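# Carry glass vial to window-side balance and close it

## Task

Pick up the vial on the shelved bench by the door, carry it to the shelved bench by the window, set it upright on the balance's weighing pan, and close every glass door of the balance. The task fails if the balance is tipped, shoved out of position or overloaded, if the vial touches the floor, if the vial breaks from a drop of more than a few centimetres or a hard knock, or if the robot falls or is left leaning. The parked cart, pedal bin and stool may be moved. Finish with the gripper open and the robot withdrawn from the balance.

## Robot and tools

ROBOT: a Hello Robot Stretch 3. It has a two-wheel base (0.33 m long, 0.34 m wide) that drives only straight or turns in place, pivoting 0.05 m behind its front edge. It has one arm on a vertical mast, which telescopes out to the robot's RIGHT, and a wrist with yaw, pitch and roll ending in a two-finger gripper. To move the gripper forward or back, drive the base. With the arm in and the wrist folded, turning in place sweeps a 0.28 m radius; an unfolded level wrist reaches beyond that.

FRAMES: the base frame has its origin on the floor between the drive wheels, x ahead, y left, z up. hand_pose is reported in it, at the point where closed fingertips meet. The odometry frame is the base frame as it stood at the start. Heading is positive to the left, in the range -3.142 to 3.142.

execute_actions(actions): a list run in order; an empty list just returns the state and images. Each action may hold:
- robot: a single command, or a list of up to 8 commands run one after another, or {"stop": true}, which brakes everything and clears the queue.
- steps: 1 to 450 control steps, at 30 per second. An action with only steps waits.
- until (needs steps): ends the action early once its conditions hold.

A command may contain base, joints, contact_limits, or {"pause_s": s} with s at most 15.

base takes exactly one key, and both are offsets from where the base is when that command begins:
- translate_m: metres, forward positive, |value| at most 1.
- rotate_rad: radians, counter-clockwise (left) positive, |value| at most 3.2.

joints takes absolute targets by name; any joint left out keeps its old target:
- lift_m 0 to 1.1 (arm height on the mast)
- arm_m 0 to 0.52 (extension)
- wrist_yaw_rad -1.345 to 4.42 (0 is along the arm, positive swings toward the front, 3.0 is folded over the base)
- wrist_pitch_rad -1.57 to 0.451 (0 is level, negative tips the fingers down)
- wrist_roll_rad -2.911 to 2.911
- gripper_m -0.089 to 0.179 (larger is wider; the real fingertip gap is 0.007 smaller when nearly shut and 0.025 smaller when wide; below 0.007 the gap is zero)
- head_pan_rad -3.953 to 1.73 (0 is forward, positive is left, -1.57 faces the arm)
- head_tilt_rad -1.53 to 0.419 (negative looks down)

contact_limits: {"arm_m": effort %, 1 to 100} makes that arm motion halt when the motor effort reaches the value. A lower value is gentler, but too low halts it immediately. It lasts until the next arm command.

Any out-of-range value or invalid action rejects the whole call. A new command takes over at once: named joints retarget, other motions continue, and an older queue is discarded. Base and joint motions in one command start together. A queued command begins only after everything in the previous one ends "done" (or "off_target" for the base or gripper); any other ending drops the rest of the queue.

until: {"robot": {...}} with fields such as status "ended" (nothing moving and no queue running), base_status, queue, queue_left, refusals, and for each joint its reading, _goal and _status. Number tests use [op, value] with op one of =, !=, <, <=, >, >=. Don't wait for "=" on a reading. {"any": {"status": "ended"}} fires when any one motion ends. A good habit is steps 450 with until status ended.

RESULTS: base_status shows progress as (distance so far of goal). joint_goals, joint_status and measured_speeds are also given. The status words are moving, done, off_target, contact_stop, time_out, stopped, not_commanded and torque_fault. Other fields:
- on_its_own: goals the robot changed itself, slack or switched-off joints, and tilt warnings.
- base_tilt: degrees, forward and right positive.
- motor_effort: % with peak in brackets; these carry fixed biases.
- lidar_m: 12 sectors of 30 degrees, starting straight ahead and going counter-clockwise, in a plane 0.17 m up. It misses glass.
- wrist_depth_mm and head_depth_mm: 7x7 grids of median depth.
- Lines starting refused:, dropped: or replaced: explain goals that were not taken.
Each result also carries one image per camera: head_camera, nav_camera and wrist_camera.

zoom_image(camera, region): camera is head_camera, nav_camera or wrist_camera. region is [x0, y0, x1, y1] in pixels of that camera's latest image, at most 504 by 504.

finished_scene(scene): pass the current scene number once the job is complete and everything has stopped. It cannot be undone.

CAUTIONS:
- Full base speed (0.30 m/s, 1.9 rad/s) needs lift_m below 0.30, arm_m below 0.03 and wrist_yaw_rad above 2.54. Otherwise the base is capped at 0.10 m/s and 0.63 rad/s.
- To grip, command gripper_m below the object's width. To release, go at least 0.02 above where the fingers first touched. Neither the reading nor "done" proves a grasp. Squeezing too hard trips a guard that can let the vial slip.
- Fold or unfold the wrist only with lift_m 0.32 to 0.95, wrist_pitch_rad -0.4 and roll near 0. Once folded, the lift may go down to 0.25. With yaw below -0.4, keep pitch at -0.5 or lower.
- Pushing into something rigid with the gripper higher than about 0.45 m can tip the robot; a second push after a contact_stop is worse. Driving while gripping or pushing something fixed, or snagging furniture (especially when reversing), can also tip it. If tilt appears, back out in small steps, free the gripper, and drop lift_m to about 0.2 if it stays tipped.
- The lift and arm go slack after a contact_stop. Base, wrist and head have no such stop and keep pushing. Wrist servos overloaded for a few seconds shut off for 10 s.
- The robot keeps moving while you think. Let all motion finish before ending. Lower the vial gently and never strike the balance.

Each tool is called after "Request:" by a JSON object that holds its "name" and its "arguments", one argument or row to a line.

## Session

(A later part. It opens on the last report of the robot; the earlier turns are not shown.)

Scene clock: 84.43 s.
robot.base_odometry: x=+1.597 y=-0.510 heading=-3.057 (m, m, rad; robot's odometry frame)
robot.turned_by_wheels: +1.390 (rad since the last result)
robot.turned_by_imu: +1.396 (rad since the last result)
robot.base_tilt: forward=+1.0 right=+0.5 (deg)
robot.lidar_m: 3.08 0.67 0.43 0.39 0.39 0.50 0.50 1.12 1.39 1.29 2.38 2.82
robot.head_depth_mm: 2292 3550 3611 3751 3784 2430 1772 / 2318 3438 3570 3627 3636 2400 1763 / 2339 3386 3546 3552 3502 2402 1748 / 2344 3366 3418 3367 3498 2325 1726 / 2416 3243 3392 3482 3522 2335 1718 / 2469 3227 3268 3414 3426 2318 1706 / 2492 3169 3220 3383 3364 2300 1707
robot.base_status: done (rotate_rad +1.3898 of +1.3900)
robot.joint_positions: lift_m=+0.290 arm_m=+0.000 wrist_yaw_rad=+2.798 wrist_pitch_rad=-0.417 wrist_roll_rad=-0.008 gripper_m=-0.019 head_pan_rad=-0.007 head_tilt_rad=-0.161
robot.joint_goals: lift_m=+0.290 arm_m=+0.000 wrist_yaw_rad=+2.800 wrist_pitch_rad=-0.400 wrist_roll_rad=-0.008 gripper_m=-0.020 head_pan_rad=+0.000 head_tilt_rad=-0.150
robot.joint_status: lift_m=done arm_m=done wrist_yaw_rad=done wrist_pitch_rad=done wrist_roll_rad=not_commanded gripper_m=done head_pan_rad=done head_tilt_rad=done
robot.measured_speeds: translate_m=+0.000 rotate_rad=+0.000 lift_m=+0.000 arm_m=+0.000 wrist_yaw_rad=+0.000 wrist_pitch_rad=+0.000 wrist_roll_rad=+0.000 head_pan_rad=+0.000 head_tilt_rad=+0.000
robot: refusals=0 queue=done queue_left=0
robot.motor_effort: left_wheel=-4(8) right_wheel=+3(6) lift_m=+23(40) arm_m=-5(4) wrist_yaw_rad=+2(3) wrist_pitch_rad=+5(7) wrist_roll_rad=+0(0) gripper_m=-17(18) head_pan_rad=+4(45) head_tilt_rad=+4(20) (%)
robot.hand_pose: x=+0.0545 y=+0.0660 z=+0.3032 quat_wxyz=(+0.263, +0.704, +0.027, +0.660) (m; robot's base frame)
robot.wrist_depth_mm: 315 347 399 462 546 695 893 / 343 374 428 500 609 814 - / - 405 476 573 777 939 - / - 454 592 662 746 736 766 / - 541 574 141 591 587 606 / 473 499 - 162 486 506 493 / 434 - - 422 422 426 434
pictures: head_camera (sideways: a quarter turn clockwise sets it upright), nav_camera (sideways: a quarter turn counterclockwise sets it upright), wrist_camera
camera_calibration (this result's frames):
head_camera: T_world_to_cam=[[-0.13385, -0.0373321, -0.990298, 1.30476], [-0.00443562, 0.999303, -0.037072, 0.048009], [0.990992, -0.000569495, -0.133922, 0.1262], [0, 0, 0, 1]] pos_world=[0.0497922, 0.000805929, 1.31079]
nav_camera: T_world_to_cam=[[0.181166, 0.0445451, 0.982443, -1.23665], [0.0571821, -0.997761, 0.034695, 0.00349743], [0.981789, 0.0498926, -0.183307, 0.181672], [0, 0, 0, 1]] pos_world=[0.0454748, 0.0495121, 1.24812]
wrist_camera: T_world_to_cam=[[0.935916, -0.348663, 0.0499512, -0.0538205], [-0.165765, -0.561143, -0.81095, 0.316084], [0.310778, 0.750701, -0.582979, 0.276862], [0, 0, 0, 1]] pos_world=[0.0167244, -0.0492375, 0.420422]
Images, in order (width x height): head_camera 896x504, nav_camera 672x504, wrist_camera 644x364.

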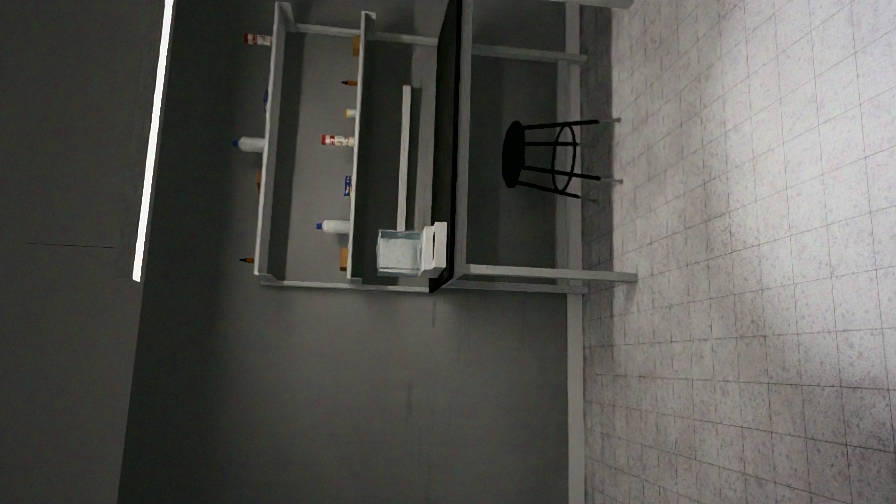

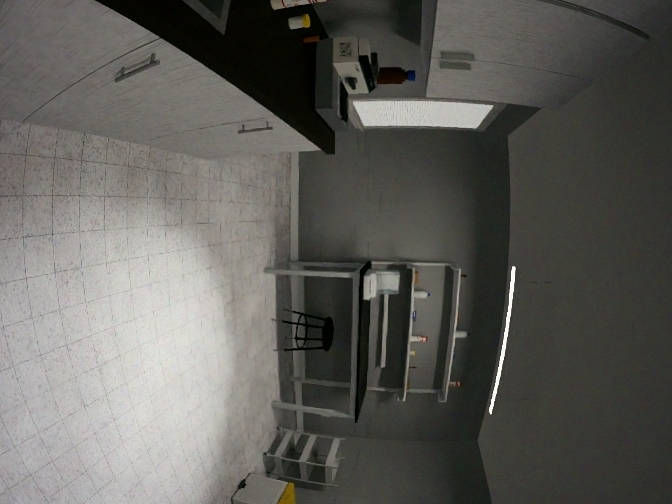

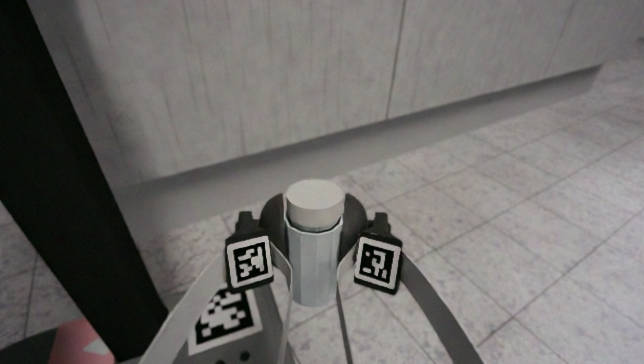

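Request:
{"name": "execute_actions", "arguments": {
  "actions": [
    {"robot": [{"base": {"rotate_rad": 0.181}, "joints": {"head_pan_rad": -0.45, "head_tilt_rad": -0.3}}, {"base": {"translate_m": 1.0}}, {"base": {"translate_m": 1.0}}], "steps": 450, "until": {"robot": {"status": "ended"}}}
  ]
}}

Scene clock: 101.60 s.
robot.base_odometry: x=-0.333 y=-1.034 heading=-2.877 (m, m, rad; robot's odometry frame)
robot.turned_by_wheels: +0.181 (rad since the last result)
robot.turned_by_imu: +0.182 (rad since the last result)
robot.base_tilt: forward=+1.0 right=+0.6 (deg)
robot.lidar_m: 1.52 1.35 1.00 0.97 0.51 0.51 1.49 2.77 2.43 2.32 1.37 0.91
robot.head_depth_mm: 1489 1733 1865 1532 1428 1923 1490 / 1509 1653 1770 1484 1051 1902 1531 / 1470 1532 1645 1092 960 1799 1469 / 1425 1471 1545 1168 1763 1791 1406 / 1320 1416 1499 1548 1696 1759 1486 / 1301 1364 1445 1527 1623 1707 1482 / 1247 1308 1376 1452 1542 1638 1464
robot.base_status: done (translate_m +1.0000 of +1.0000)
robot.joint_positions: lift_m=+0.290 arm_m=+0.000 wrist_yaw_rad=+2.798 wrist_pitch_rad=-0.417 wrist_roll_rad=-0.008 gripper_m=-0.019 head_pan_rad=-0.443 head_tilt_rad=-0.297
robot.joint_goals: lift_m=+0.290 arm_m=+0.000 wrist_yaw_rad=+2.800 wrist_pitch_rad=-0.400 wrist_roll_rad=-0.008 gripper_m=-0.020 head_pan_rad=-0.450 head_tilt_rad=-0.300
robot.joint_status: lift_m=done arm_m=done wrist_yaw_rad=done wrist_pitch_rad=done wrist_roll_rad=not_commanded gripper_m=done head_pan_rad=done head_tilt_rad=done
robot.measured_speeds: translate_m=+0.000 rotate_rad=+0.000 lift_m=+0.000 arm_m=+0.000 wrist_yaw_rad=+0.000 wrist_pitch_rad=+0.000 wrist_roll_rad=+0.000 head_pan_rad=+0.000 head_tilt_rad=+0.000
robot: refusals=0 queue=done queue_left=0
robot.motor_effort: left_wheel=-4(10) right_wheel=+3(7) lift_m=+23(23) arm_m=-5(5) wrist_yaw_rad=+2(2) wrist_pitch_rad=+5(5) wrist_roll_rad=+0(0) gripper_m=-16(18) head_pan_rad=-4(36) head_tilt_rad=-1(12) (%)
robot.hand_pose: x=+0.0544 y=+0.0660 z=+0.3031 quat_wxyz=(+0.263, +0.704, +0.027, +0.660) (m; robot's base frame)
robot.wrist_depth_mm: 745 806 888 964 - - - / 829 855 928 - - - - / - 902 937 907 932 974 975 / - 692 712 712 730 736 740 / - 574 577 141 597 589 601 / 465 - - 162 489 496 502 / 430 - - 417 425 435 430
pictures: head_camera (sideways: a quarter turn clockwise sets it upright), nav_camera (sideways: a quarter turn counterclockwise sets it upright), wrist_camera
camera_calibration (this result's frames):
head_camera: T_world_to_cam=[[-0.25699, 0.0795519, -0.963134, 1.26998], [0.413535, 0.909808, -0.0351949, 0.0430092], [0.873467, -0.407334, -0.266709, 0.299756], [0, 0, 0, 1]] pos_world=[0.0467593, -0.0180585, 1.30462]
nav_camera: T_world_to_cam=[[0.301574, -0.0923532, 0.948959, -1.19362], [-0.365799, -0.930339, 0.025708, 0.0177831], [0.880479, -0.354881, -0.314349, 0.352848], [0, 0, 0, 1]] pos_world=[0.0557949, 0.0315288, 1.24316]
wrist_camera: T_world_to_cam=[[0.936045, -0.348317, 0.0499551, -0.0537662], [-0.165646, -0.561426, -0.810779, 0.315969], [0.310455, 0.750651, -0.583217, 0.276939], [0, 0, 0, 1]] pos_world=[0.0166895, -0.0492189, 0.420382]
Images, in order (width x height): head_camera 896x504, nav_camera 672x504, wrist_camera 644x364.

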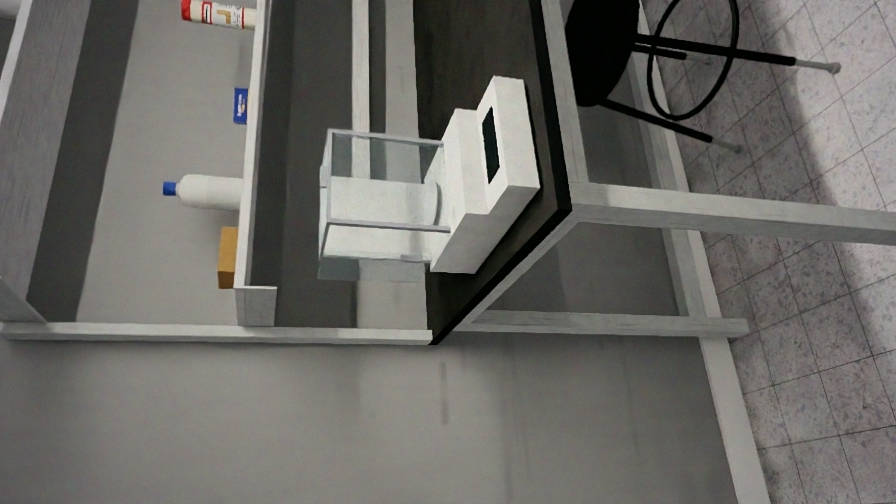

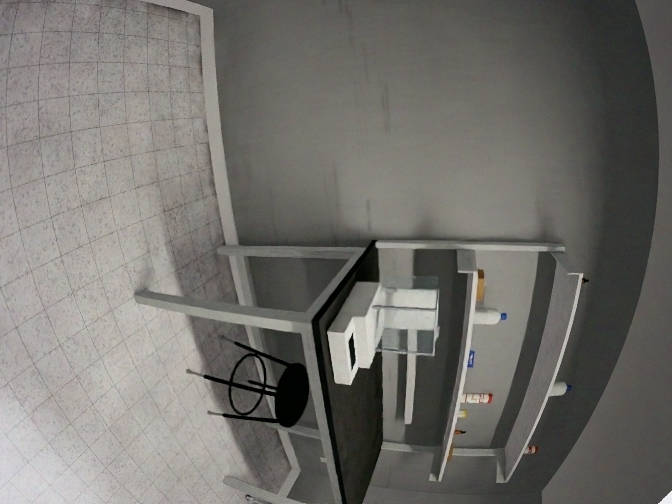

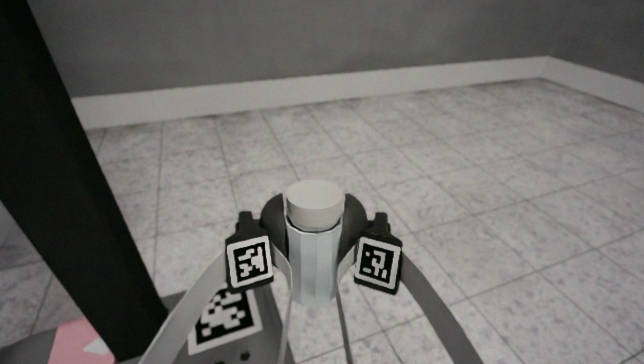

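Request:
{"name": "zoom_image", "arguments": {
  "camera": "head_camera",
  "region": [290, 60, 590, 310]
}}

Region (290, 60, 590, 310) of head_camera's 896x504 image, scaled by 1.680, with more detail than that image has.

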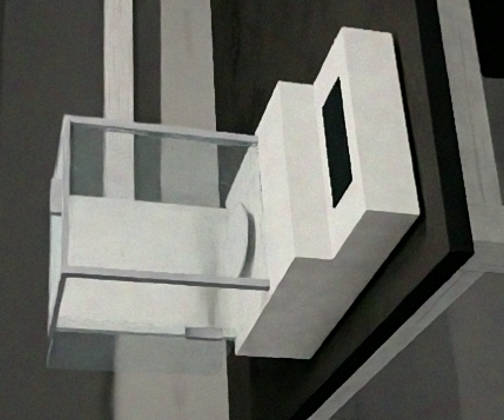

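Request:
{"name": "execute_actions", "arguments": {
  "actions": [
    {"robot": {"base": {"translate_m": 0.6}, "joints": {"head_pan_rad": -1.45, "head_tilt_rad": -0.4}}, "steps": 200, "until": {"robot": {"base_status": ["!=", "moving"]}}},
    {"robot": {"base": {"translate_m": 0.47}, "joints": {"lift_m": 1.04}}, "steps": 200, "until": {"robot": {"lift_m": [">", 0.37]}}},
    {"robot": {"joints": {"wrist_yaw_rad": 0.9}}, "steps": 300, "until": {"robot": {"lift_m": [">", 1.0]}}},
    {"robot": {"joints": {"wrist_yaw_rad": 0.0, "wrist_pitch_rad": -0.3}}, "steps": 300, "until": {"robot": {"status": "ended"}}}
  ]
}}

Scene clock: 124.07 s.
robot.base_odometry: x=-1.366 y=-1.314 heading=-2.877 (m, m, rad; robot's odometry frame)
robot.turned_by_wheels: +0.000 (rad since the last result)
robot.turned_by_imu: +0.000 (rad since the last result)
robot.base_tilt: forward=+1.0 right=+0.9 (deg)
robot.lidar_m: 0.45 0.47 0.65 0.95 0.99 1.37 1.47 3.31 0.53 1.02 0.60 0.47
robot.head_depth_mm: 2304 2446 2555 966 - - - / 2336 2490 2557 1177 - - - / 2360 2531 2657 1067 534 - - / 2263 1803 1913 1049 690 574 1385 / 1342 1275 1564 1033 682 584 1355 / 509 423 1144 1015 673 600 1289 / 453 432 866 902 666 960 1102
robot.base_status: done (translate_m +0.4700 of +0.4700)
robot.joint_positions: lift_m=+1.040 arm_m=+0.000 wrist_yaw_rad=+0.003 wrist_pitch_rad=-0.323 wrist_roll_rad=-0.008 gripper_m=-0.019 head_pan_rad=-1.443 head_tilt_rad=-0.395
robot.joint_goals: lift_m=+1.040 arm_m=+0.000 wrist_yaw_rad=+0.000 wrist_pitch_rad=-0.300 wrist_roll_rad=-0.008 gripper_m=-0.020 head_pan_rad=-1.450 head_tilt_rad=-0.400
robot.joint_status: lift_m=done arm_m=done wrist_yaw_rad=done wrist_pitch_rad=done wrist_roll_rad=not_commanded gripper_m=done head_pan_rad=done head_tilt_rad=done
robot.measured_speeds: translate_m=+0.000 rotate_rad=+0.000 lift_m=+0.000 arm_m=+0.000 wrist_yaw_rad=+0.000 wrist_pitch_rad=+0.000 wrist_roll_rad=+0.000 head_pan_rad=+0.000 head_tilt_rad=+0.000
robot: refusals=0 queue=done queue_left=0
robot.motor_effort: left_wheel=-4(9) right_wheel=+3(8) lift_m=+40(45) arm_m=-5(5) wrist_yaw_rad=-2(2) wrist_pitch_rad=+6(5) wrist_roll_rad=+0(0) gripper_m=-17(17) head_pan_rad=-3(45) head_tilt_rad=-2(7) (%)
robot.hand_pose: x=-0.0208 y=-0.3807 z=+1.0743 quat_wxyz=(+0.701, +0.115, -0.695, -0.112) (m; robot's base frame)
robot.wrist_depth_mm: 540 777 - - - - - / 526 840 - - - - - / 560 684 654 466 468 - - / 497 499 515 314 334 443 - / 393 400 400 141 310 327 - / 322 326 319 163 333 340 - / 411 683 - - - 376 -
pictures: head_camera (sideways: a quarter turn clockwise sets it upright), nav_camera (sideways: a quarter turn counterclockwise sets it upright), wrist_camera
camera_calibration (this result's frames):
head_camera: T_world_to_cam=[[-0.0837474, 0.351438, -0.932458, 1.22886], [0.98859, 0.146871, -0.033434, 0.0372044], [0.125201, -0.924619, -0.359729, 0.425381], [0, 0, 0, 1]] pos_world=[0.012876, -0.0440183, 1.30013]
nav_camera: T_world_to_cam=[[0.0968569, -0.394279, 0.913873, -1.14657], [-0.980228, -0.196965, 0.0189116, 0.0303821], [0.172544, -0.897635, -0.40556, 0.475867], [0, 0, 0, 1]] pos_world=[0.0587267, -0.0189297, 1.24024]
wrist_camera: T_world_to_cam=[[-0.99872, 0.0141976, 0.0485472, -0.0782264], [-0.0347344, 0.505194, -0.862307, 1.1421], [-0.0367684, -0.862889, -0.504054, 0.378753], [0, 0, 0, 1]] pos_world=[-0.0245298, -0.249051, 1.17955]
Images, in order (width x height): head_camera 896x504, nav_camera 672x504, wrist_camera 644x364.

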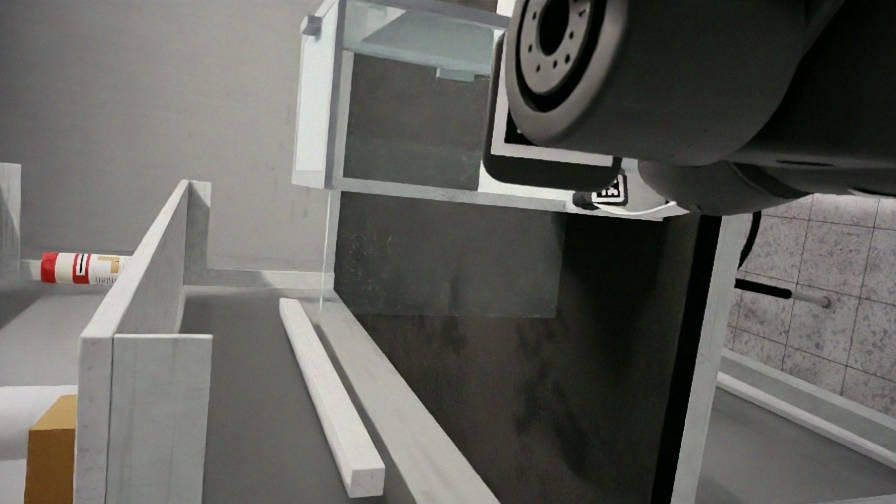

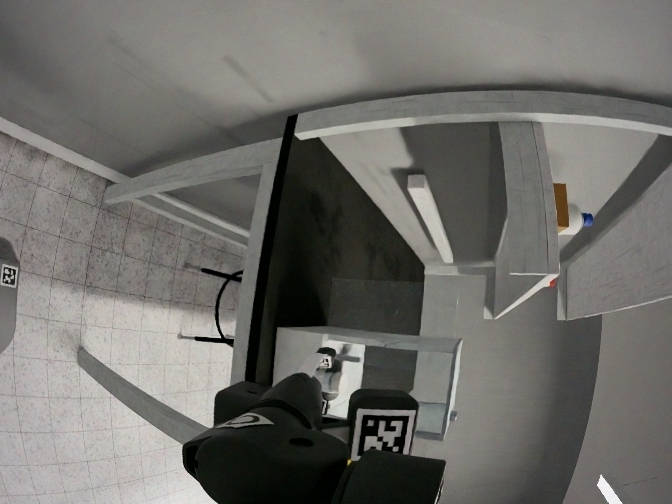

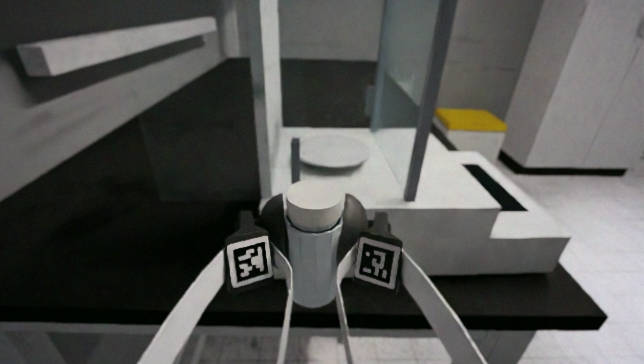

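Request:
{"name": "zoom_image", "arguments": {
  "camera": "wrist_camera",
  "region": [220, 40, 500, 260]
}}

Region (220, 40, 500, 260) of wrist_camera's 644x364 image, scaled by 1.800; it fills the top 396 rows of this view, and the rest is white.

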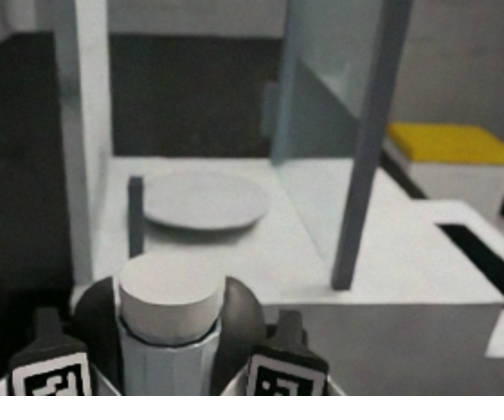

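Request:
{"name": "execute_actions", "arguments": {
  "actions": [
    {"robot": {"base": {"translate_m": -0.046}, "joints": {"arm_m": 0.07, "head_pan_rad": -1.75, "head_tilt_rad": -0.45}}, "steps": 200, "until": {"robot": {"status": "ended"}}}
  ]
}}

Request:
{"name": "zoom_image", "arguments": {
  "camera": "wrist_camera",
  "region": [150, 20, 500, 320]
}}

Scene clock: 139.93 s.
robot.base_odometry: x=-1.322 y=-1.302 heading=-2.877 (m, m, rad; robot's odometry frame)
robot.turned_by_wheels: +0.000 (rad since the last result)
robot.turned_by_imu: +0.000 (rad since the last result)
robot.base_tilt: forward=+1.1 right=+0.7 (deg)
robot.lidar_m: 0.50 0.52 0.72 0.95 0.99 1.37 1.43 3.31 0.51 1.02 0.63 0.52
robot.head_depth_mm: 2480 2724 2886 - - 1633 1353 / 2459 2672 2850 - - 1514 1317 / 2393 2593 - - - 687 728 / 2367 2593 1530 - - 1553 1323 / 2321 2523 1563 - - - 1320 / 2323 2457 1387 597 534 581 1313 / 2226 2377 1268 834 592 567 1301
robot.base_status: done (translate_m -0.0460 of -0.0460)
robot.joint_positions: lift_m=+1.040 arm_m=+0.070 wrist_yaw_rad=+0.002 wrist_pitch_rad=-0.323 wrist_roll_rad=-0.008 gripper_m=-0.019 head_pan_rad=-1.743 head_tilt_rad=-0.444
robot.joint_goals: lift_m=+1.040 arm_m=+0.070 wrist_yaw_rad=+0.000 wrist_pitch_rad=-0.300 wrist_roll_rad=-0.008 gripper_m=-0.020 head_pan_rad=-1.750 head_tilt_rad=-0.450
robot.joint_status: lift_m=done arm_m=done wrist_yaw_rad=done wrist_pitch_rad=done wrist_roll_rad=not_commanded gripper_m=done head_pan_rad=done head_tilt_rad=done
robot.measured_speeds: translate_m=+0.000 rotate_rad=+0.000 lift_m=+0.000 arm_m=+0.000 wrist_yaw_rad=+0.000 wrist_pitch_rad=+0.000 wrist_roll_rad=+0.000 head_pan_rad=+0.000 head_tilt_rad=+0.000
robot: refusals=0 queue=done queue_left=0
robot.motor_effort: left_wheel=-4(9) right_wheel=+3(4) lift_m=+40(40) arm_m=+6(6) wrist_yaw_rad=-1(1) wrist_pitch_rad=+7(7) wrist_roll_rad=+0(0) gripper_m=-17(17) head_pan_rad=-4(32) head_tilt_rad=-1(5) (%)
robot.hand_pose: x=-0.0210 y=-0.4499 z=+1.0743 quat_wxyz=(+0.701, +0.115, -0.695, -0.113) (m; robot's base frame)
robot.wrist_depth_mm: 579 192 - - - - - / 599 757 328 - - - - / 594 639 332 722 747 - - / 500 496 282 314 337 - - / 391 396 234 141 262 322 - / 321 326 244 162 253 266 - / 276 278 263 267 272 276 -
pictures: head_camera (sideways: a quarter turn clockwise sets it upright), nav_camera (sideways: a quarter turn counterclockwise sets it upright), wrist_camera
camera_calibration (this result's frames):
head_camera: T_world_to_cam=[[0.0315958, 0.405142, -0.913708, 1.20369], [0.988124, -0.1502, -0.0324302, 0.0358984], [-0.150378, -0.901832, -0.405076, 0.486075], [0, 0, 0, 1]] pos_world=[-0.000408742, -0.0439155, 1.29788]
nav_camera: T_world_to_cam=[[-0.0315647, -0.448992, 0.892978, -1.11853], [-0.994804, 0.100634, 0.0154352, 0.034998], [-0.0967947, -0.887851, -0.449835, 0.535124], [0, 0, 0, 1]] pos_world=[0.0513072, -0.0306226, 1.239]
wrist_camera: T_world_to_cam=[[-0.998706, 0.0151685, 0.0485432, -0.0770307], [-0.0342485, 0.505028, -0.862423, 1.17717], [-0.0375974, -0.86297, -0.503855, 0.318776], [0, 0, 0, 1]] pos_world=[-0.0246294, -0.318243, 1.17958]
Images, in order (width x height): head_camera 896x504, nav_camera 672x504, wrist_camera 644x364.

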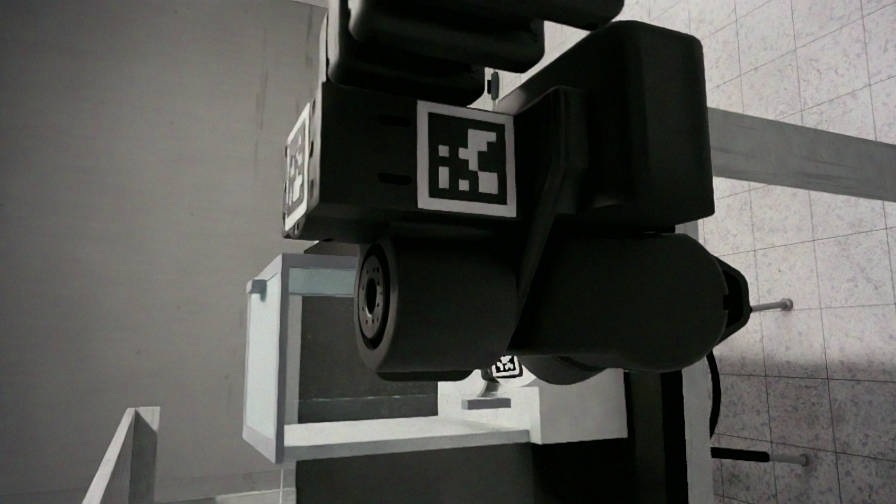

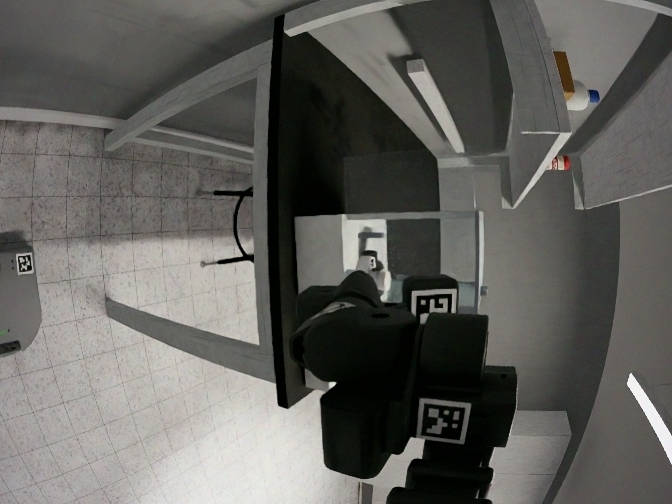

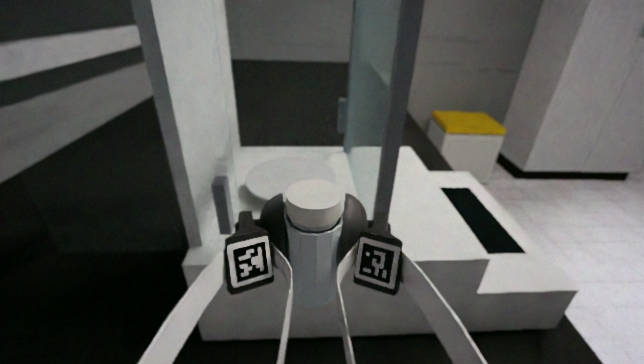

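Region (150, 20, 500, 320) of wrist_camera's 644x364 image, scaled by 1.440; it fills the top 432 rows of this view, and the rest is white.

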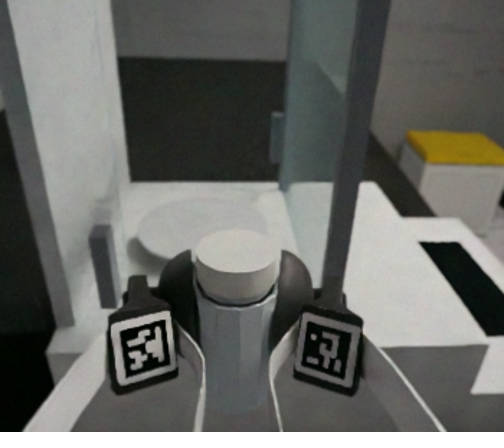

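Request:
{"name": "zoom_image", "arguments": {
  "camera": "wrist_camera",
  "region": [180, 100, 300, 260]
}}

Region (180, 100, 300, 260) of wrist_camera's 644x364 image, scaled by 3.150; it fills the left 378 columns of this view, and the rest is white.

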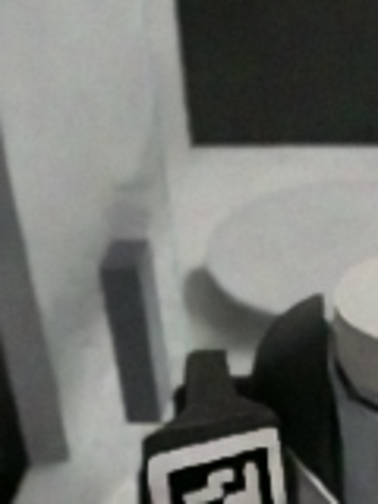

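Request:
{"name": "execute_actions", "arguments": {
  "actions": [
    {"robot": [{"base": {"translate_m": 0.005}}, {"joints": {"arm_m": 0.15}, "contact_limits": {"arm_m": 15}}], "steps": 200, "until": {"robot": {"status": "ended"}}}
  ]
}}

Scene clock: 149.30 s.
robot.base_odometry: x=-1.327 y=-1.303 heading=-2.877 (m, m, rad; robot's odometry frame)
robot.turned_by_wheels: +0.000 (rad since the last result)
robot.turned_by_imu: +0.000 (rad since the last result)
robot.base_tilt: forward=+1.1 right=+0.4 (deg)
robot.lidar_m: 0.50 0.52 0.71 0.95 0.99 1.37 1.43 3.31 0.51 1.02 0.63 0.51
robot.head_depth_mm: 2476 2691 2842 - 2119 1635 1352 / 2437 2652 - 2670 596 633 1303 / 2445 2621 - - 572 639 729 / 2378 2557 - - 560 1488 1327 / 2380 2550 1876 - 557 1334 1318 / 2315 2486 1319 614 532 578 1300 / 2232 2356 1409 837 618 567 1309
robot.base_status: done (translate_m +0.0050 of +0.0050)
robot.joint_positions: lift_m=+1.040 arm_m=+0.150 wrist_yaw_rad=+0.002 wrist_pitch_rad=-0.323 wrist_roll_rad=-0.008 gripper_m=-0.019 head_pan_rad=-1.743 head_tilt_rad=-0.444
robot.joint_goals: lift_m=+1.040 arm_m=+0.150 wrist_yaw_rad=+0.000 wrist_pitch_rad=-0.300 wrist_roll_rad=-0.008 gripper_m=-0.020 head_pan_rad=-1.750 head_tilt_rad=-0.450
robot.joint_status: lift_m=done arm_m=done wrist_yaw_rad=done wrist_pitch_rad=done wrist_roll_rad=not_commanded gripper_m=done head_pan_rad=done head_tilt_rad=done
robot.measured_speeds: translate_m=+0.000 rotate_rad=+0.000 lift_m=+0.000 arm_m=+0.000 wrist_yaw_rad=+0.000 wrist_pitch_rad=+0.000 wrist_roll_rad=+0.000 head_pan_rad=+0.000 head_tilt_rad=+0.000
robot: refusals=0 queue=done queue_left=0
robot.motor_effort: left_wheel=-4(5) right_wheel=+3(6) lift_m=+40(40) arm_m=+6(6) wrist_yaw_rad=-1(1) wrist_pitch_rad=+7(7) wrist_roll_rad=+0(0) gripper_m=-17(16) head_pan_rad=-4(4) head_tilt_rad=-2(2) (%)
robot.contact_limits: arm_m 15 (drawing in: default 27, maximum 45; extending or still: default 38, maximum 63)
robot.hand_pose: x=-0.0211 y=-0.5300 z=+1.0743 quat_wxyz=(+0.701, +0.115, -0.695, -0.113) (m; robot's base frame)
robot.wrist_depth_mm: 104 138 - - - - - / 463 138 - - - - - / 555 139 606 712 743 - - / 492 138 292 326 319 - - / 391 149 229 141 239 319 - / 324 163 196 162 199 225 - / 274 267 173 179 173 182 223
pictures: head_camera (sideways: a quarter turn clockwise sets it upright), nav_camera (sideways: a quarter turn counterclockwise sets it upright), wrist_camera
camera_calibration (this result's frames):
head_camera: T_world_to_cam=[[0.0316269, 0.405194, -0.913684, 1.20366], [0.988116, -0.150251, -0.032429, 0.0358968], [-0.150422, -0.9018, -0.40513, 0.486146], [0, 0, 0, 1]] pos_world=[-0.000411051, -0.0439149, 1.29788]
nav_camera: T_world_to_cam=[[-0.0315979, -0.449042, 0.892952, -1.1185], [-0.994798, 0.100687, 0.015431, 0.0350035], [-0.0968376, -0.887819, -0.449888, 0.535193], [0, 0, 0, 1]] pos_world=[0.0513062, -0.0306213, 1.239]
wrist_camera: T_world_to_cam=[[-0.998705, 0.0152466, 0.0485421, -0.0757929], [-0.0342101, 0.504986, -0.862449, 1.21759], [-0.0376625, -0.862993, -0.50381, 0.249678], [0, 0, 0, 1]] pos_world=[-0.0246373, -0.398241, 1.17958]
Images, in order (width x height): head_camera 896x504, nav_camera 672x504, wrist_camera 644x364.

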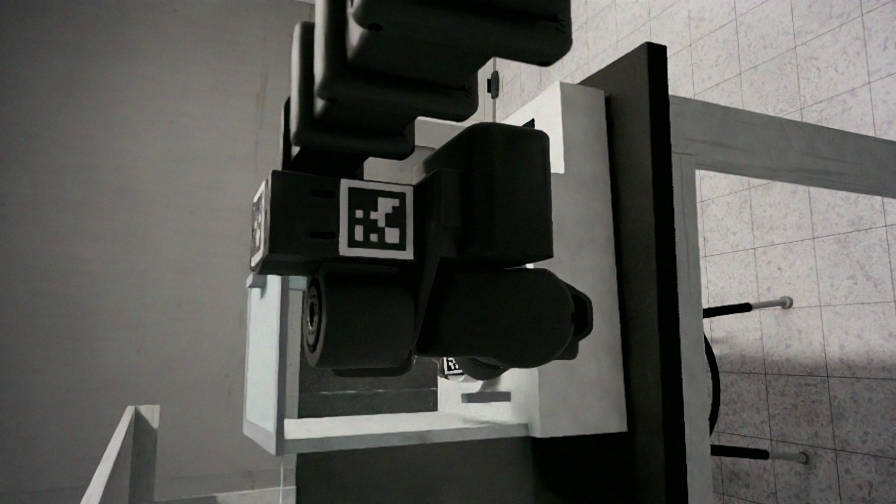

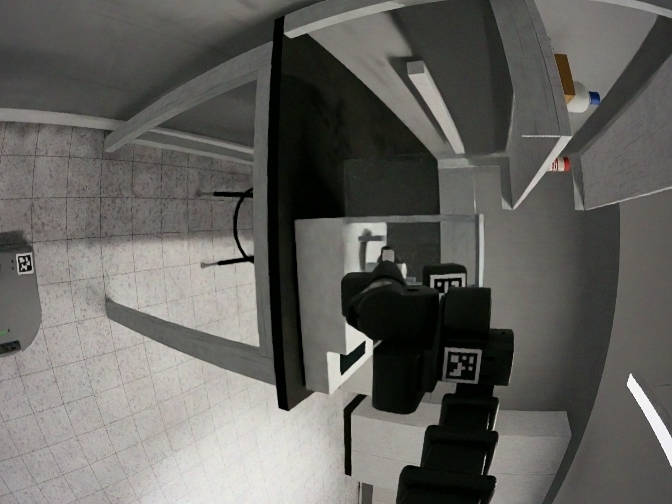

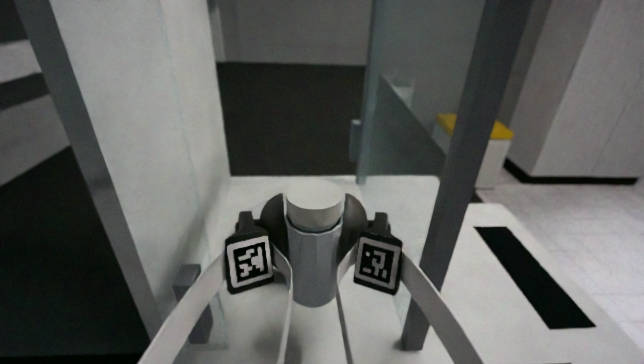

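Request:
{"name": "execute_actions", "arguments": {
  "actions": [
    {"robot": {"joints": {"arm_m": 0.205}, "contact_limits": {"arm_m": 15}}, "steps": 200, "until": {"robot": {"status": "ended"}}}
  ]
}}

Scene clock: 152.40 s.
robot.base_odometry: x=-1.327 y=-1.303 heading=-2.877 (m, m, rad; robot's odometry frame)
robot.turned_by_wheels: +0.000 (rad since the last result)
robot.turned_by_imu: +0.000 (rad since the last result)
robot.base_tilt: forward=+1.1 right=+0.6 (deg)
robot.lidar_m: 0.50 0.52 0.71 0.95 0.99 1.37 1.44 3.31 0.51 1.02 0.63 0.51
robot.head_depth_mm: 2505 2734 2879 - 2124 1637 1356 / 2450 2618 - 2656 596 631 1307 / 2407 2611 - 753 571 637 729 / 2385 2543 - - 554 1492 1328 / 2353 2510 - - 546 1327 1324 / 2290 2485 1311 599 532 577 1305 / 2242 2331 1412 834 618 567 1302
robot.base_status: done (translate_m +0.0050 of +0.0050)
robot.joint_positions: lift_m=+1.040 arm_m=+0.205 wrist_yaw_rad=+0.002 wrist_pitch_rad=-0.322 wrist_roll_rad=-0.008 gripper_m=-0.019 head_pan_rad=-1.743 head_tilt_rad=-0.444
robot.joint_goals: lift_m=+1.040 arm_m=+0.205 wrist_yaw_rad=+0.000 wrist_pitch_rad=-0.300 wrist_roll_rad=-0.008 gripper_m=-0.020 head_pan_rad=-1.750 head_tilt_rad=-0.450
robot.joint_status: lift_m=done arm_m=done wrist_yaw_rad=done wrist_pitch_rad=done wrist_roll_rad=not_commanded gripper_m=done head_pan_rad=done head_tilt_rad=done
robot.measured_speeds: translate_m=+0.000 rotate_rad=+0.000 lift_m=+0.000 arm_m=+0.000 wrist_yaw_rad=+0.000 wrist_pitch_rad=+0.000 wrist_roll_rad=+0.000 head_pan_rad=+0.000 head_tilt_rad=+0.000
robot: refusals=0 queue=done queue_left=0
robot.motor_effort: left_wheel=-4(4) right_wheel=+3(3) lift_m=+40(40) arm_m=+6(5) wrist_yaw_rad=-2(1) wrist_pitch_rad=+7(7) wrist_roll_rad=+0(0) gripper_m=-17(17) head_pan_rad=-3(3) head_tilt_rad=-1(2) (%)
robot.contact_limits: arm_m 15 (drawing in: default 27, maximum 45; extending or still: default 38, maximum 63)
robot.hand_pose: x=-0.0211 y=-0.5850 z=+1.0743 quat_wxyz=(+0.701, +0.115, -0.695, -0.113) (m; robot's base frame)
robot.wrist_depth_mm: 102 139 - - - - - / 102 139 - - - - - / 102 139 702 721 725 - 58 / 103 139 491 486 523 - 58 / 102 139 232 141 260 322 63 / 102 139 184 163 210 205 248 / 102 128 171 169 180 85 217
pictures: head_camera (sideways: a quarter turn clockwise sets it upright), nav_camera (sideways: a quarter turn counterclockwise sets it upright), wrist_camera
camera_calibration (this result's frames):
head_camera: T_world_to_cam=[[0.0316309, 0.405202, -0.91368, 1.20365], [0.988115, -0.150257, -0.0324288, 0.0358965], [-0.150427, -0.901795, -0.405139, 0.486158], [0, 0, 0, 1]] pos_world=[-0.000411317, -0.0439148, 1.29788]
nav_camera: T_world_to_cam=[[-0.0316022, -0.449051, 0.892947, -1.11849], [-0.994798, 0.100693, 0.0154303, 0.0350044], [-0.0968424, -0.887814, -0.449897, 0.535205], [0, 0, 0, 1]] pos_world=[0.0513061, -0.030621, 1.239]
wrist_camera: T_world_to_cam=[[-0.998704, 0.0152656, 0.0485419, -0.0749475], [-0.0342009, 0.504973, -0.862457, 1.24537], [-0.0376783, -0.863, -0.503796, 0.202192], [0, 0, 0, 1]] pos_world=[-0.0246392, -0.453243, 1.17958]
Images, in order (width x height): head_camera 896x504, nav_camera 672x504, wrist_camera 644x364.

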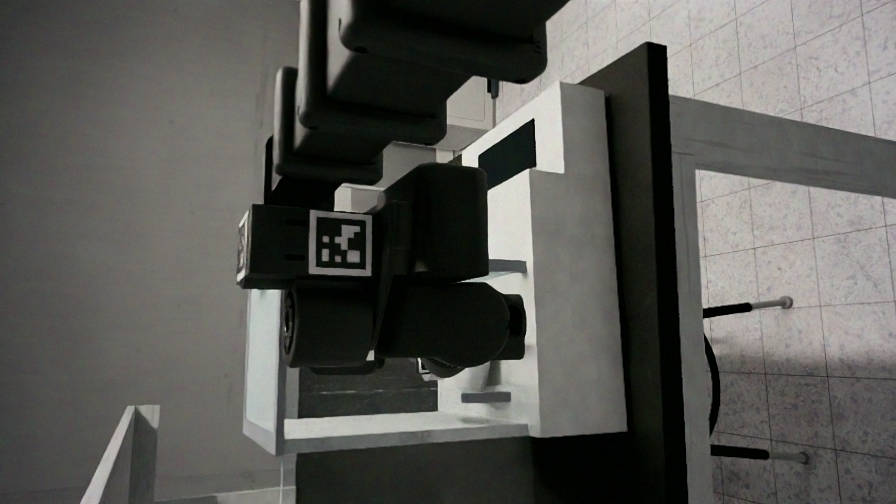

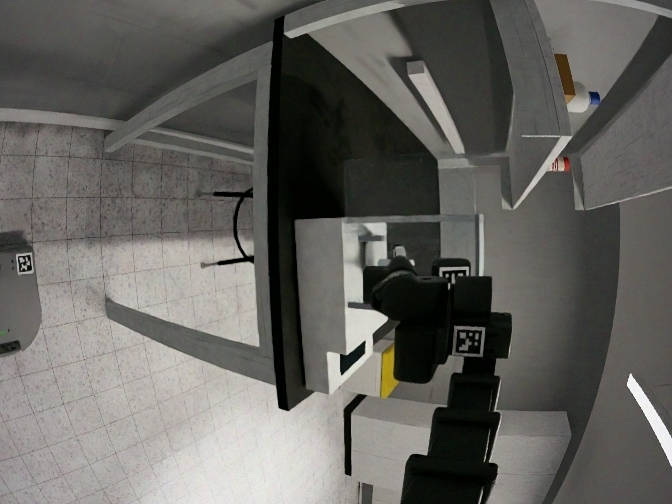

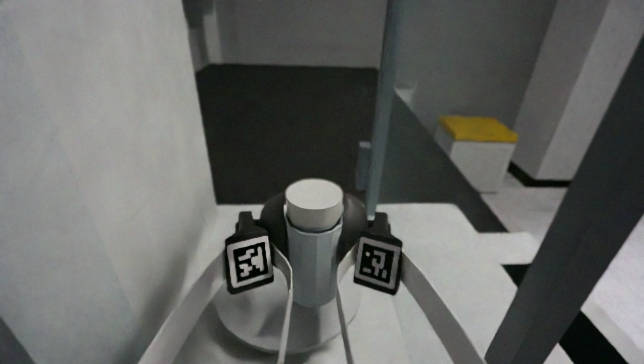

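Request:
{"name": "execute_actions", "arguments": {
  "actions": [
    {"robot": {"joints": {"lift_m": 1.024}}, "steps": 200, "until": {"robot": {"status": "ended"}}},
    {"steps": 5}
  ]
}}

Request:
{"name": "zoom_image", "arguments": {
  "camera": "wrist_camera",
  "region": [200, 160, 440, 364]
}}

Scene clock: 158.97 s.
robot.base_odometry: x=-1.327 y=-1.303 heading=-2.877 (m, m, rad; robot's odometry frame)
robot.turned_by_wheels: +0.000 (rad since the last result)
robot.turned_by_imu: +0.000 (rad since the last result)
robot.base_tilt: forward=+0.9 right=+0.7 (deg)
robot.lidar_m: 0.49 0.52 0.71 0.95 0.99 1.37 1.43 3.33 0.51 1.02 0.63 0.51
robot.head_depth_mm: 2478 2709 2950 - - 1635 1357 / 2449 2670 2818 - 591 634 1310 / 2400 2612 2772 949 571 638 728 / 2387 2566 - - 555 1481 1323 / 2364 2545 1882 - 547 1330 1321 / 2316 2484 1330 600 532 580 1313 / 2258 2344 1401 835 618 568 1307
robot.base_status: done (translate_m +0.0050 of +0.0050)
robot.joint_positions: lift_m=+1.024 arm_m=+0.205 wrist_yaw_rad=+0.002 wrist_pitch_rad=-0.320 wrist_roll_rad=-0.008 gripper_m=-0.019 head_pan_rad=-1.743 head_tilt_rad=-0.444
robot.joint_goals: lift_m=+1.024 arm_m=+0.205 wrist_yaw_rad=+0.000 wrist_pitch_rad=-0.300 wrist_roll_rad=-0.008 gripper_m=-0.020 head_pan_rad=-1.750 head_tilt_rad=-0.450
robot.joint_status: lift_m=done arm_m=done wrist_yaw_rad=done wrist_pitch_rad=done wrist_roll_rad=not_commanded gripper_m=done head_pan_rad=done head_tilt_rad=done
robot.measured_speeds: translate_m=+0.000 rotate_rad=+0.000 lift_m=+0.000 arm_m=+0.000 wrist_yaw_rad=+0.000 wrist_pitch_rad=+0.000 wrist_roll_rad=+0.000 head_pan_rad=+0.000 head_tilt_rad=+0.000
robot: refusals=0 queue=done queue_left=0
robot.motor_effort: left_wheel=-4(4) right_wheel=+3(3) lift_m=+23(41) arm_m=+6(6) wrist_yaw_rad=-2(2) wrist_pitch_rad=+6(6) wrist_roll_rad=+0(0) gripper_m=-17(16) head_pan_rad=-3(4) head_tilt_rad=-2(1) (%)
robot.contact_limits: arm_m 15 (drawing in: default 27, maximum 45; extending or still: default 38, maximum 63)
robot.hand_pose: x=-0.0211 y=-0.5852 z=+1.0595 quat_wxyz=(+0.701, +0.114, -0.695, -0.112) (m; robot's base frame)
robot.wrist_depth_mm: 102 139 - - - - - / 103 139 - - - - - / 102 140 667 683 708 - 58 / 103 139 373 489 498 - 58 / 102 139 231 141 239 286 63 / 102 139 167 163 190 187 226 / 102 128 156 157 164 85 199
pictures: head_camera (sideways: a quarter turn clockwise sets it upright), nav_camera (sideways: a quarter turn counterclockwise sets it upright), wrist_camera
camera_calibration (this result's frames):
head_camera: T_world_to_cam=[[0.0316309, 0.405202, -0.91368, 1.20365], [0.988115, -0.150257, -0.0324288, 0.0358965], [-0.150427, -0.901795, -0.405139, 0.486158], [0, 0, 0, 1]] pos_world=[-0.000411317, -0.0439148, 1.29788]
nav_camera: T_world_to_cam=[[-0.0316022, -0.449051, 0.892947, -1.11849], [-0.994798, 0.100693, 0.0154303, 0.0350044], [-0.0968424, -0.887814, -0.449897, 0.535205], [0, 0, 0, 1]] pos_world=[0.0513061, -0.030621, 1.239]
wrist_camera: T_world_to_cam=[[-0.998705, 0.0153675, 0.0485055, -0.0741238], [-0.0341975, 0.503155, -0.863519, 1.23272], [-0.037676, -0.864059, -0.501978, 0.191967], [0, 0, 0, 1]] pos_world=[-0.0246392, -0.453242, 1.16444]
Images, in order (width x height): head_camera 896x504, nav_camera 672x504, wrist_camera 644x364.

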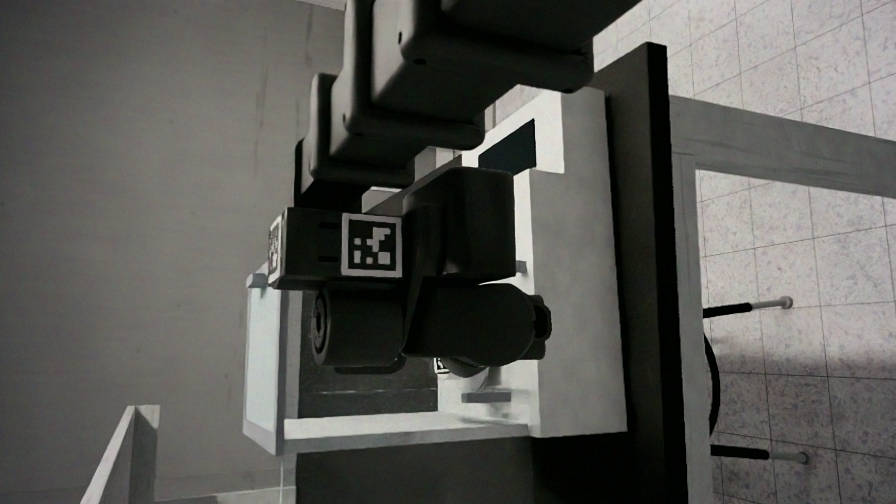

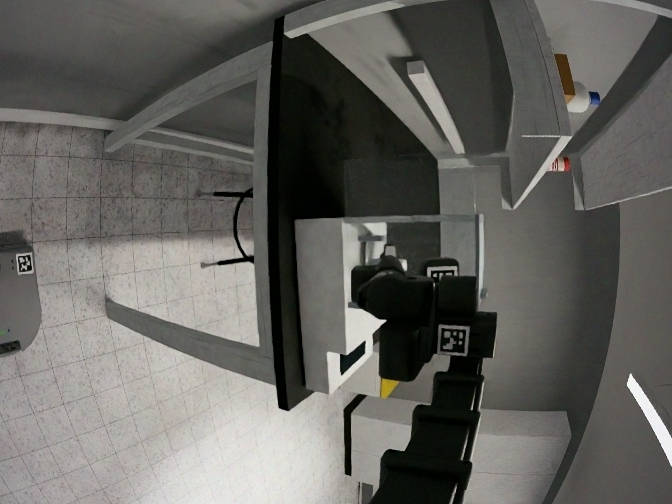

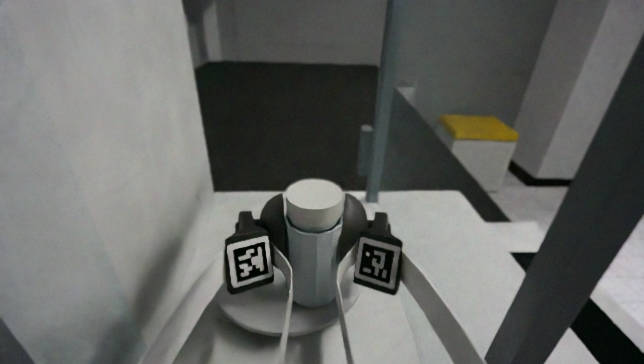

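Region (200, 160, 440, 364) of wrist_camera's 644x364 image, scaled by 2.100; it fills the top 428 rows of this view, and the rest is white.

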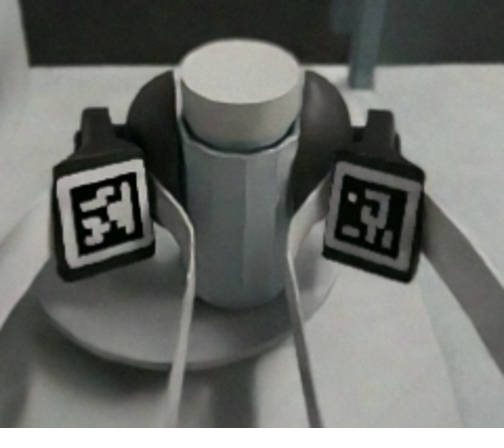

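Request:
{"name": "execute_actions", "arguments": {
  "actions": [
    {"robot": {"joints": {"gripper_m": 0.06}}, "steps": 100, "until": {"robot": {"status": "ended"}}},
    {"steps": 10}
  ]
}}

Scene clock: 164.13 s.
robot.base_odometry: x=-1.327 y=-1.303 heading=-2.877 (m, m, rad; robot's odometry frame)
robot.turned_by_wheels: +0.000 (rad since the last result)
robot.turned_by_imu: +0.000 (rad since the last result)
robot.base_tilt: forward=+1.0 right=+0.6 (deg)
robot.lidar_m: 0.50 0.52 0.71 0.95 0.99 1.37 1.43 3.30 0.51 1.02 0.63 0.51
robot.head_depth_mm: 2469 2686 2887 - - 1630 1356 / 2470 2627 2798 - 591 634 1308 / 2436 2612 2764 946 570 639 728 / 2400 2575 - - 554 1491 1334 / 2346 2515 1874 - 547 1326 1316 / 2322 2505 1317 585 532 579 1317 / 2256 2359 1403 835 618 567 1304
robot.base_status: done (translate_m +0.0050 of +0.0050)
robot.joint_positions: lift_m=+1.024 arm_m=+0.205 wrist_yaw_rad=+0.004 wrist_pitch_rad=-0.315 wrist_roll_rad=-0.008 gripper_m=+0.060 head_pan_rad=-1.743 head_tilt_rad=-0.444
robot.joint_goals: lift_m=+1.024 arm_m=+0.205 wrist_yaw_rad=+0.000 wrist_pitch_rad=-0.300 wrist_roll_rad=-0.008 gripper_m=+0.060 head_pan_rad=-1.750 head_tilt_rad=-0.450
robot.joint_status: lift_m=done arm_m=done wrist_yaw_rad=done wrist_pitch_rad=done wrist_roll_rad=not_commanded gripper_m=done head_pan_rad=done head_tilt_rad=done
robot.measured_speeds: translate_m=+0.000 rotate_rad=+0.000 lift_m=+0.000 arm_m=+0.000 wrist_yaw_rad=+0.000 wrist_pitch_rad=+0.000 wrist_roll_rad=+0.000 head_pan_rad=+0.000 head_tilt_rad=+0.000
robot: refusals=0 queue=done queue_left=0
robot.motor_effort: left_wheel=-3(4) right_wheel=+2(3) lift_m=+23(23) arm_m=+6(6) wrist_yaw_rad=-4(2) wrist_pitch_rad=+5(6) wrist_roll_rad=+0(0) gripper_m=+3(82) head_pan_rad=-4(4) head_tilt_rad=-1(3) (%)
robot.contact_limits: arm_m 15 (drawing in: default 27, maximum 45; extending or still: default 38, maximum 63)
robot.hand_pose: x=-0.0205 y=-0.5857 z=+1.0607 quat_wxyz=(+0.702, +0.113, -0.695, -0.109) (m; robot's base frame)
robot.wrist_depth_mm: 101 137 - - - - - / 101 137 - - - - - / 101 138 629 688 710 - - / 101 138 463 472 501 - 59 / 101 137 209 146 247 290 62 / 101 127 174 163 188 190 72 / 101 127 157 159 164 81 201
pictures: head_camera (sideways: a quarter turn clockwise sets it upright), nav_camera (sideways: a quarter turn counterclockwise sets it upright), wrist_camera
camera_calibration (this result's frames):
head_camera: T_world_to_cam=[[0.031631, 0.405202, -0.91368, 1.20365], [0.988115, -0.150257, -0.0324288, 0.0358965], [-0.150427, -0.901795, -0.405139, 0.486158], [0, 0, 0, 1]] pos_world=[-0.000411322, -0.0439148, 1.29788]
nav_camera: T_world_to_cam=[[-0.0316022, -0.449051, 0.892947, -1.11849], [-0.994798, 0.100693, 0.0154303, 0.0350044], [-0.0968425, -0.887814, -0.449897, 0.535205], [0, 0, 0, 1]] pos_world=[0.0513061, -0.030621, 1.239]
wrist_camera: T_world_to_cam=[[-0.998737, 0.0134567, 0.0484124, -0.074684], [-0.0352693, 0.498514, -0.866164, 1.23416], [-0.0357899, -0.866777, -0.497409, 0.185737], [0, 0, 0, 1]] pos_world=[-0.0244143, -0.453247, 1.16499]
Images, in order (width x height): head_camera 896x504, nav_camera 672x504, wrist_camera 644x364.

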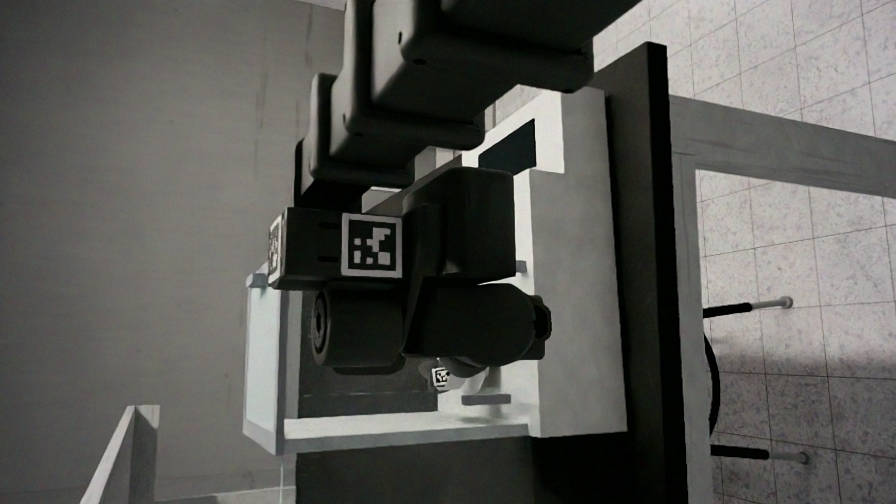

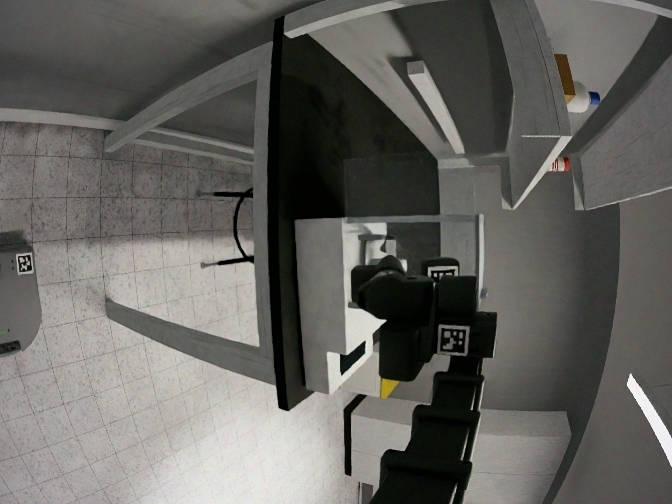

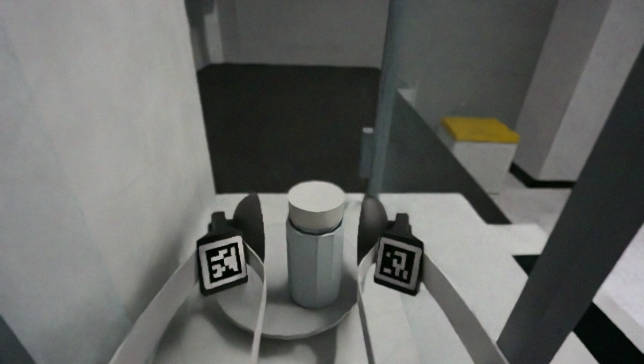

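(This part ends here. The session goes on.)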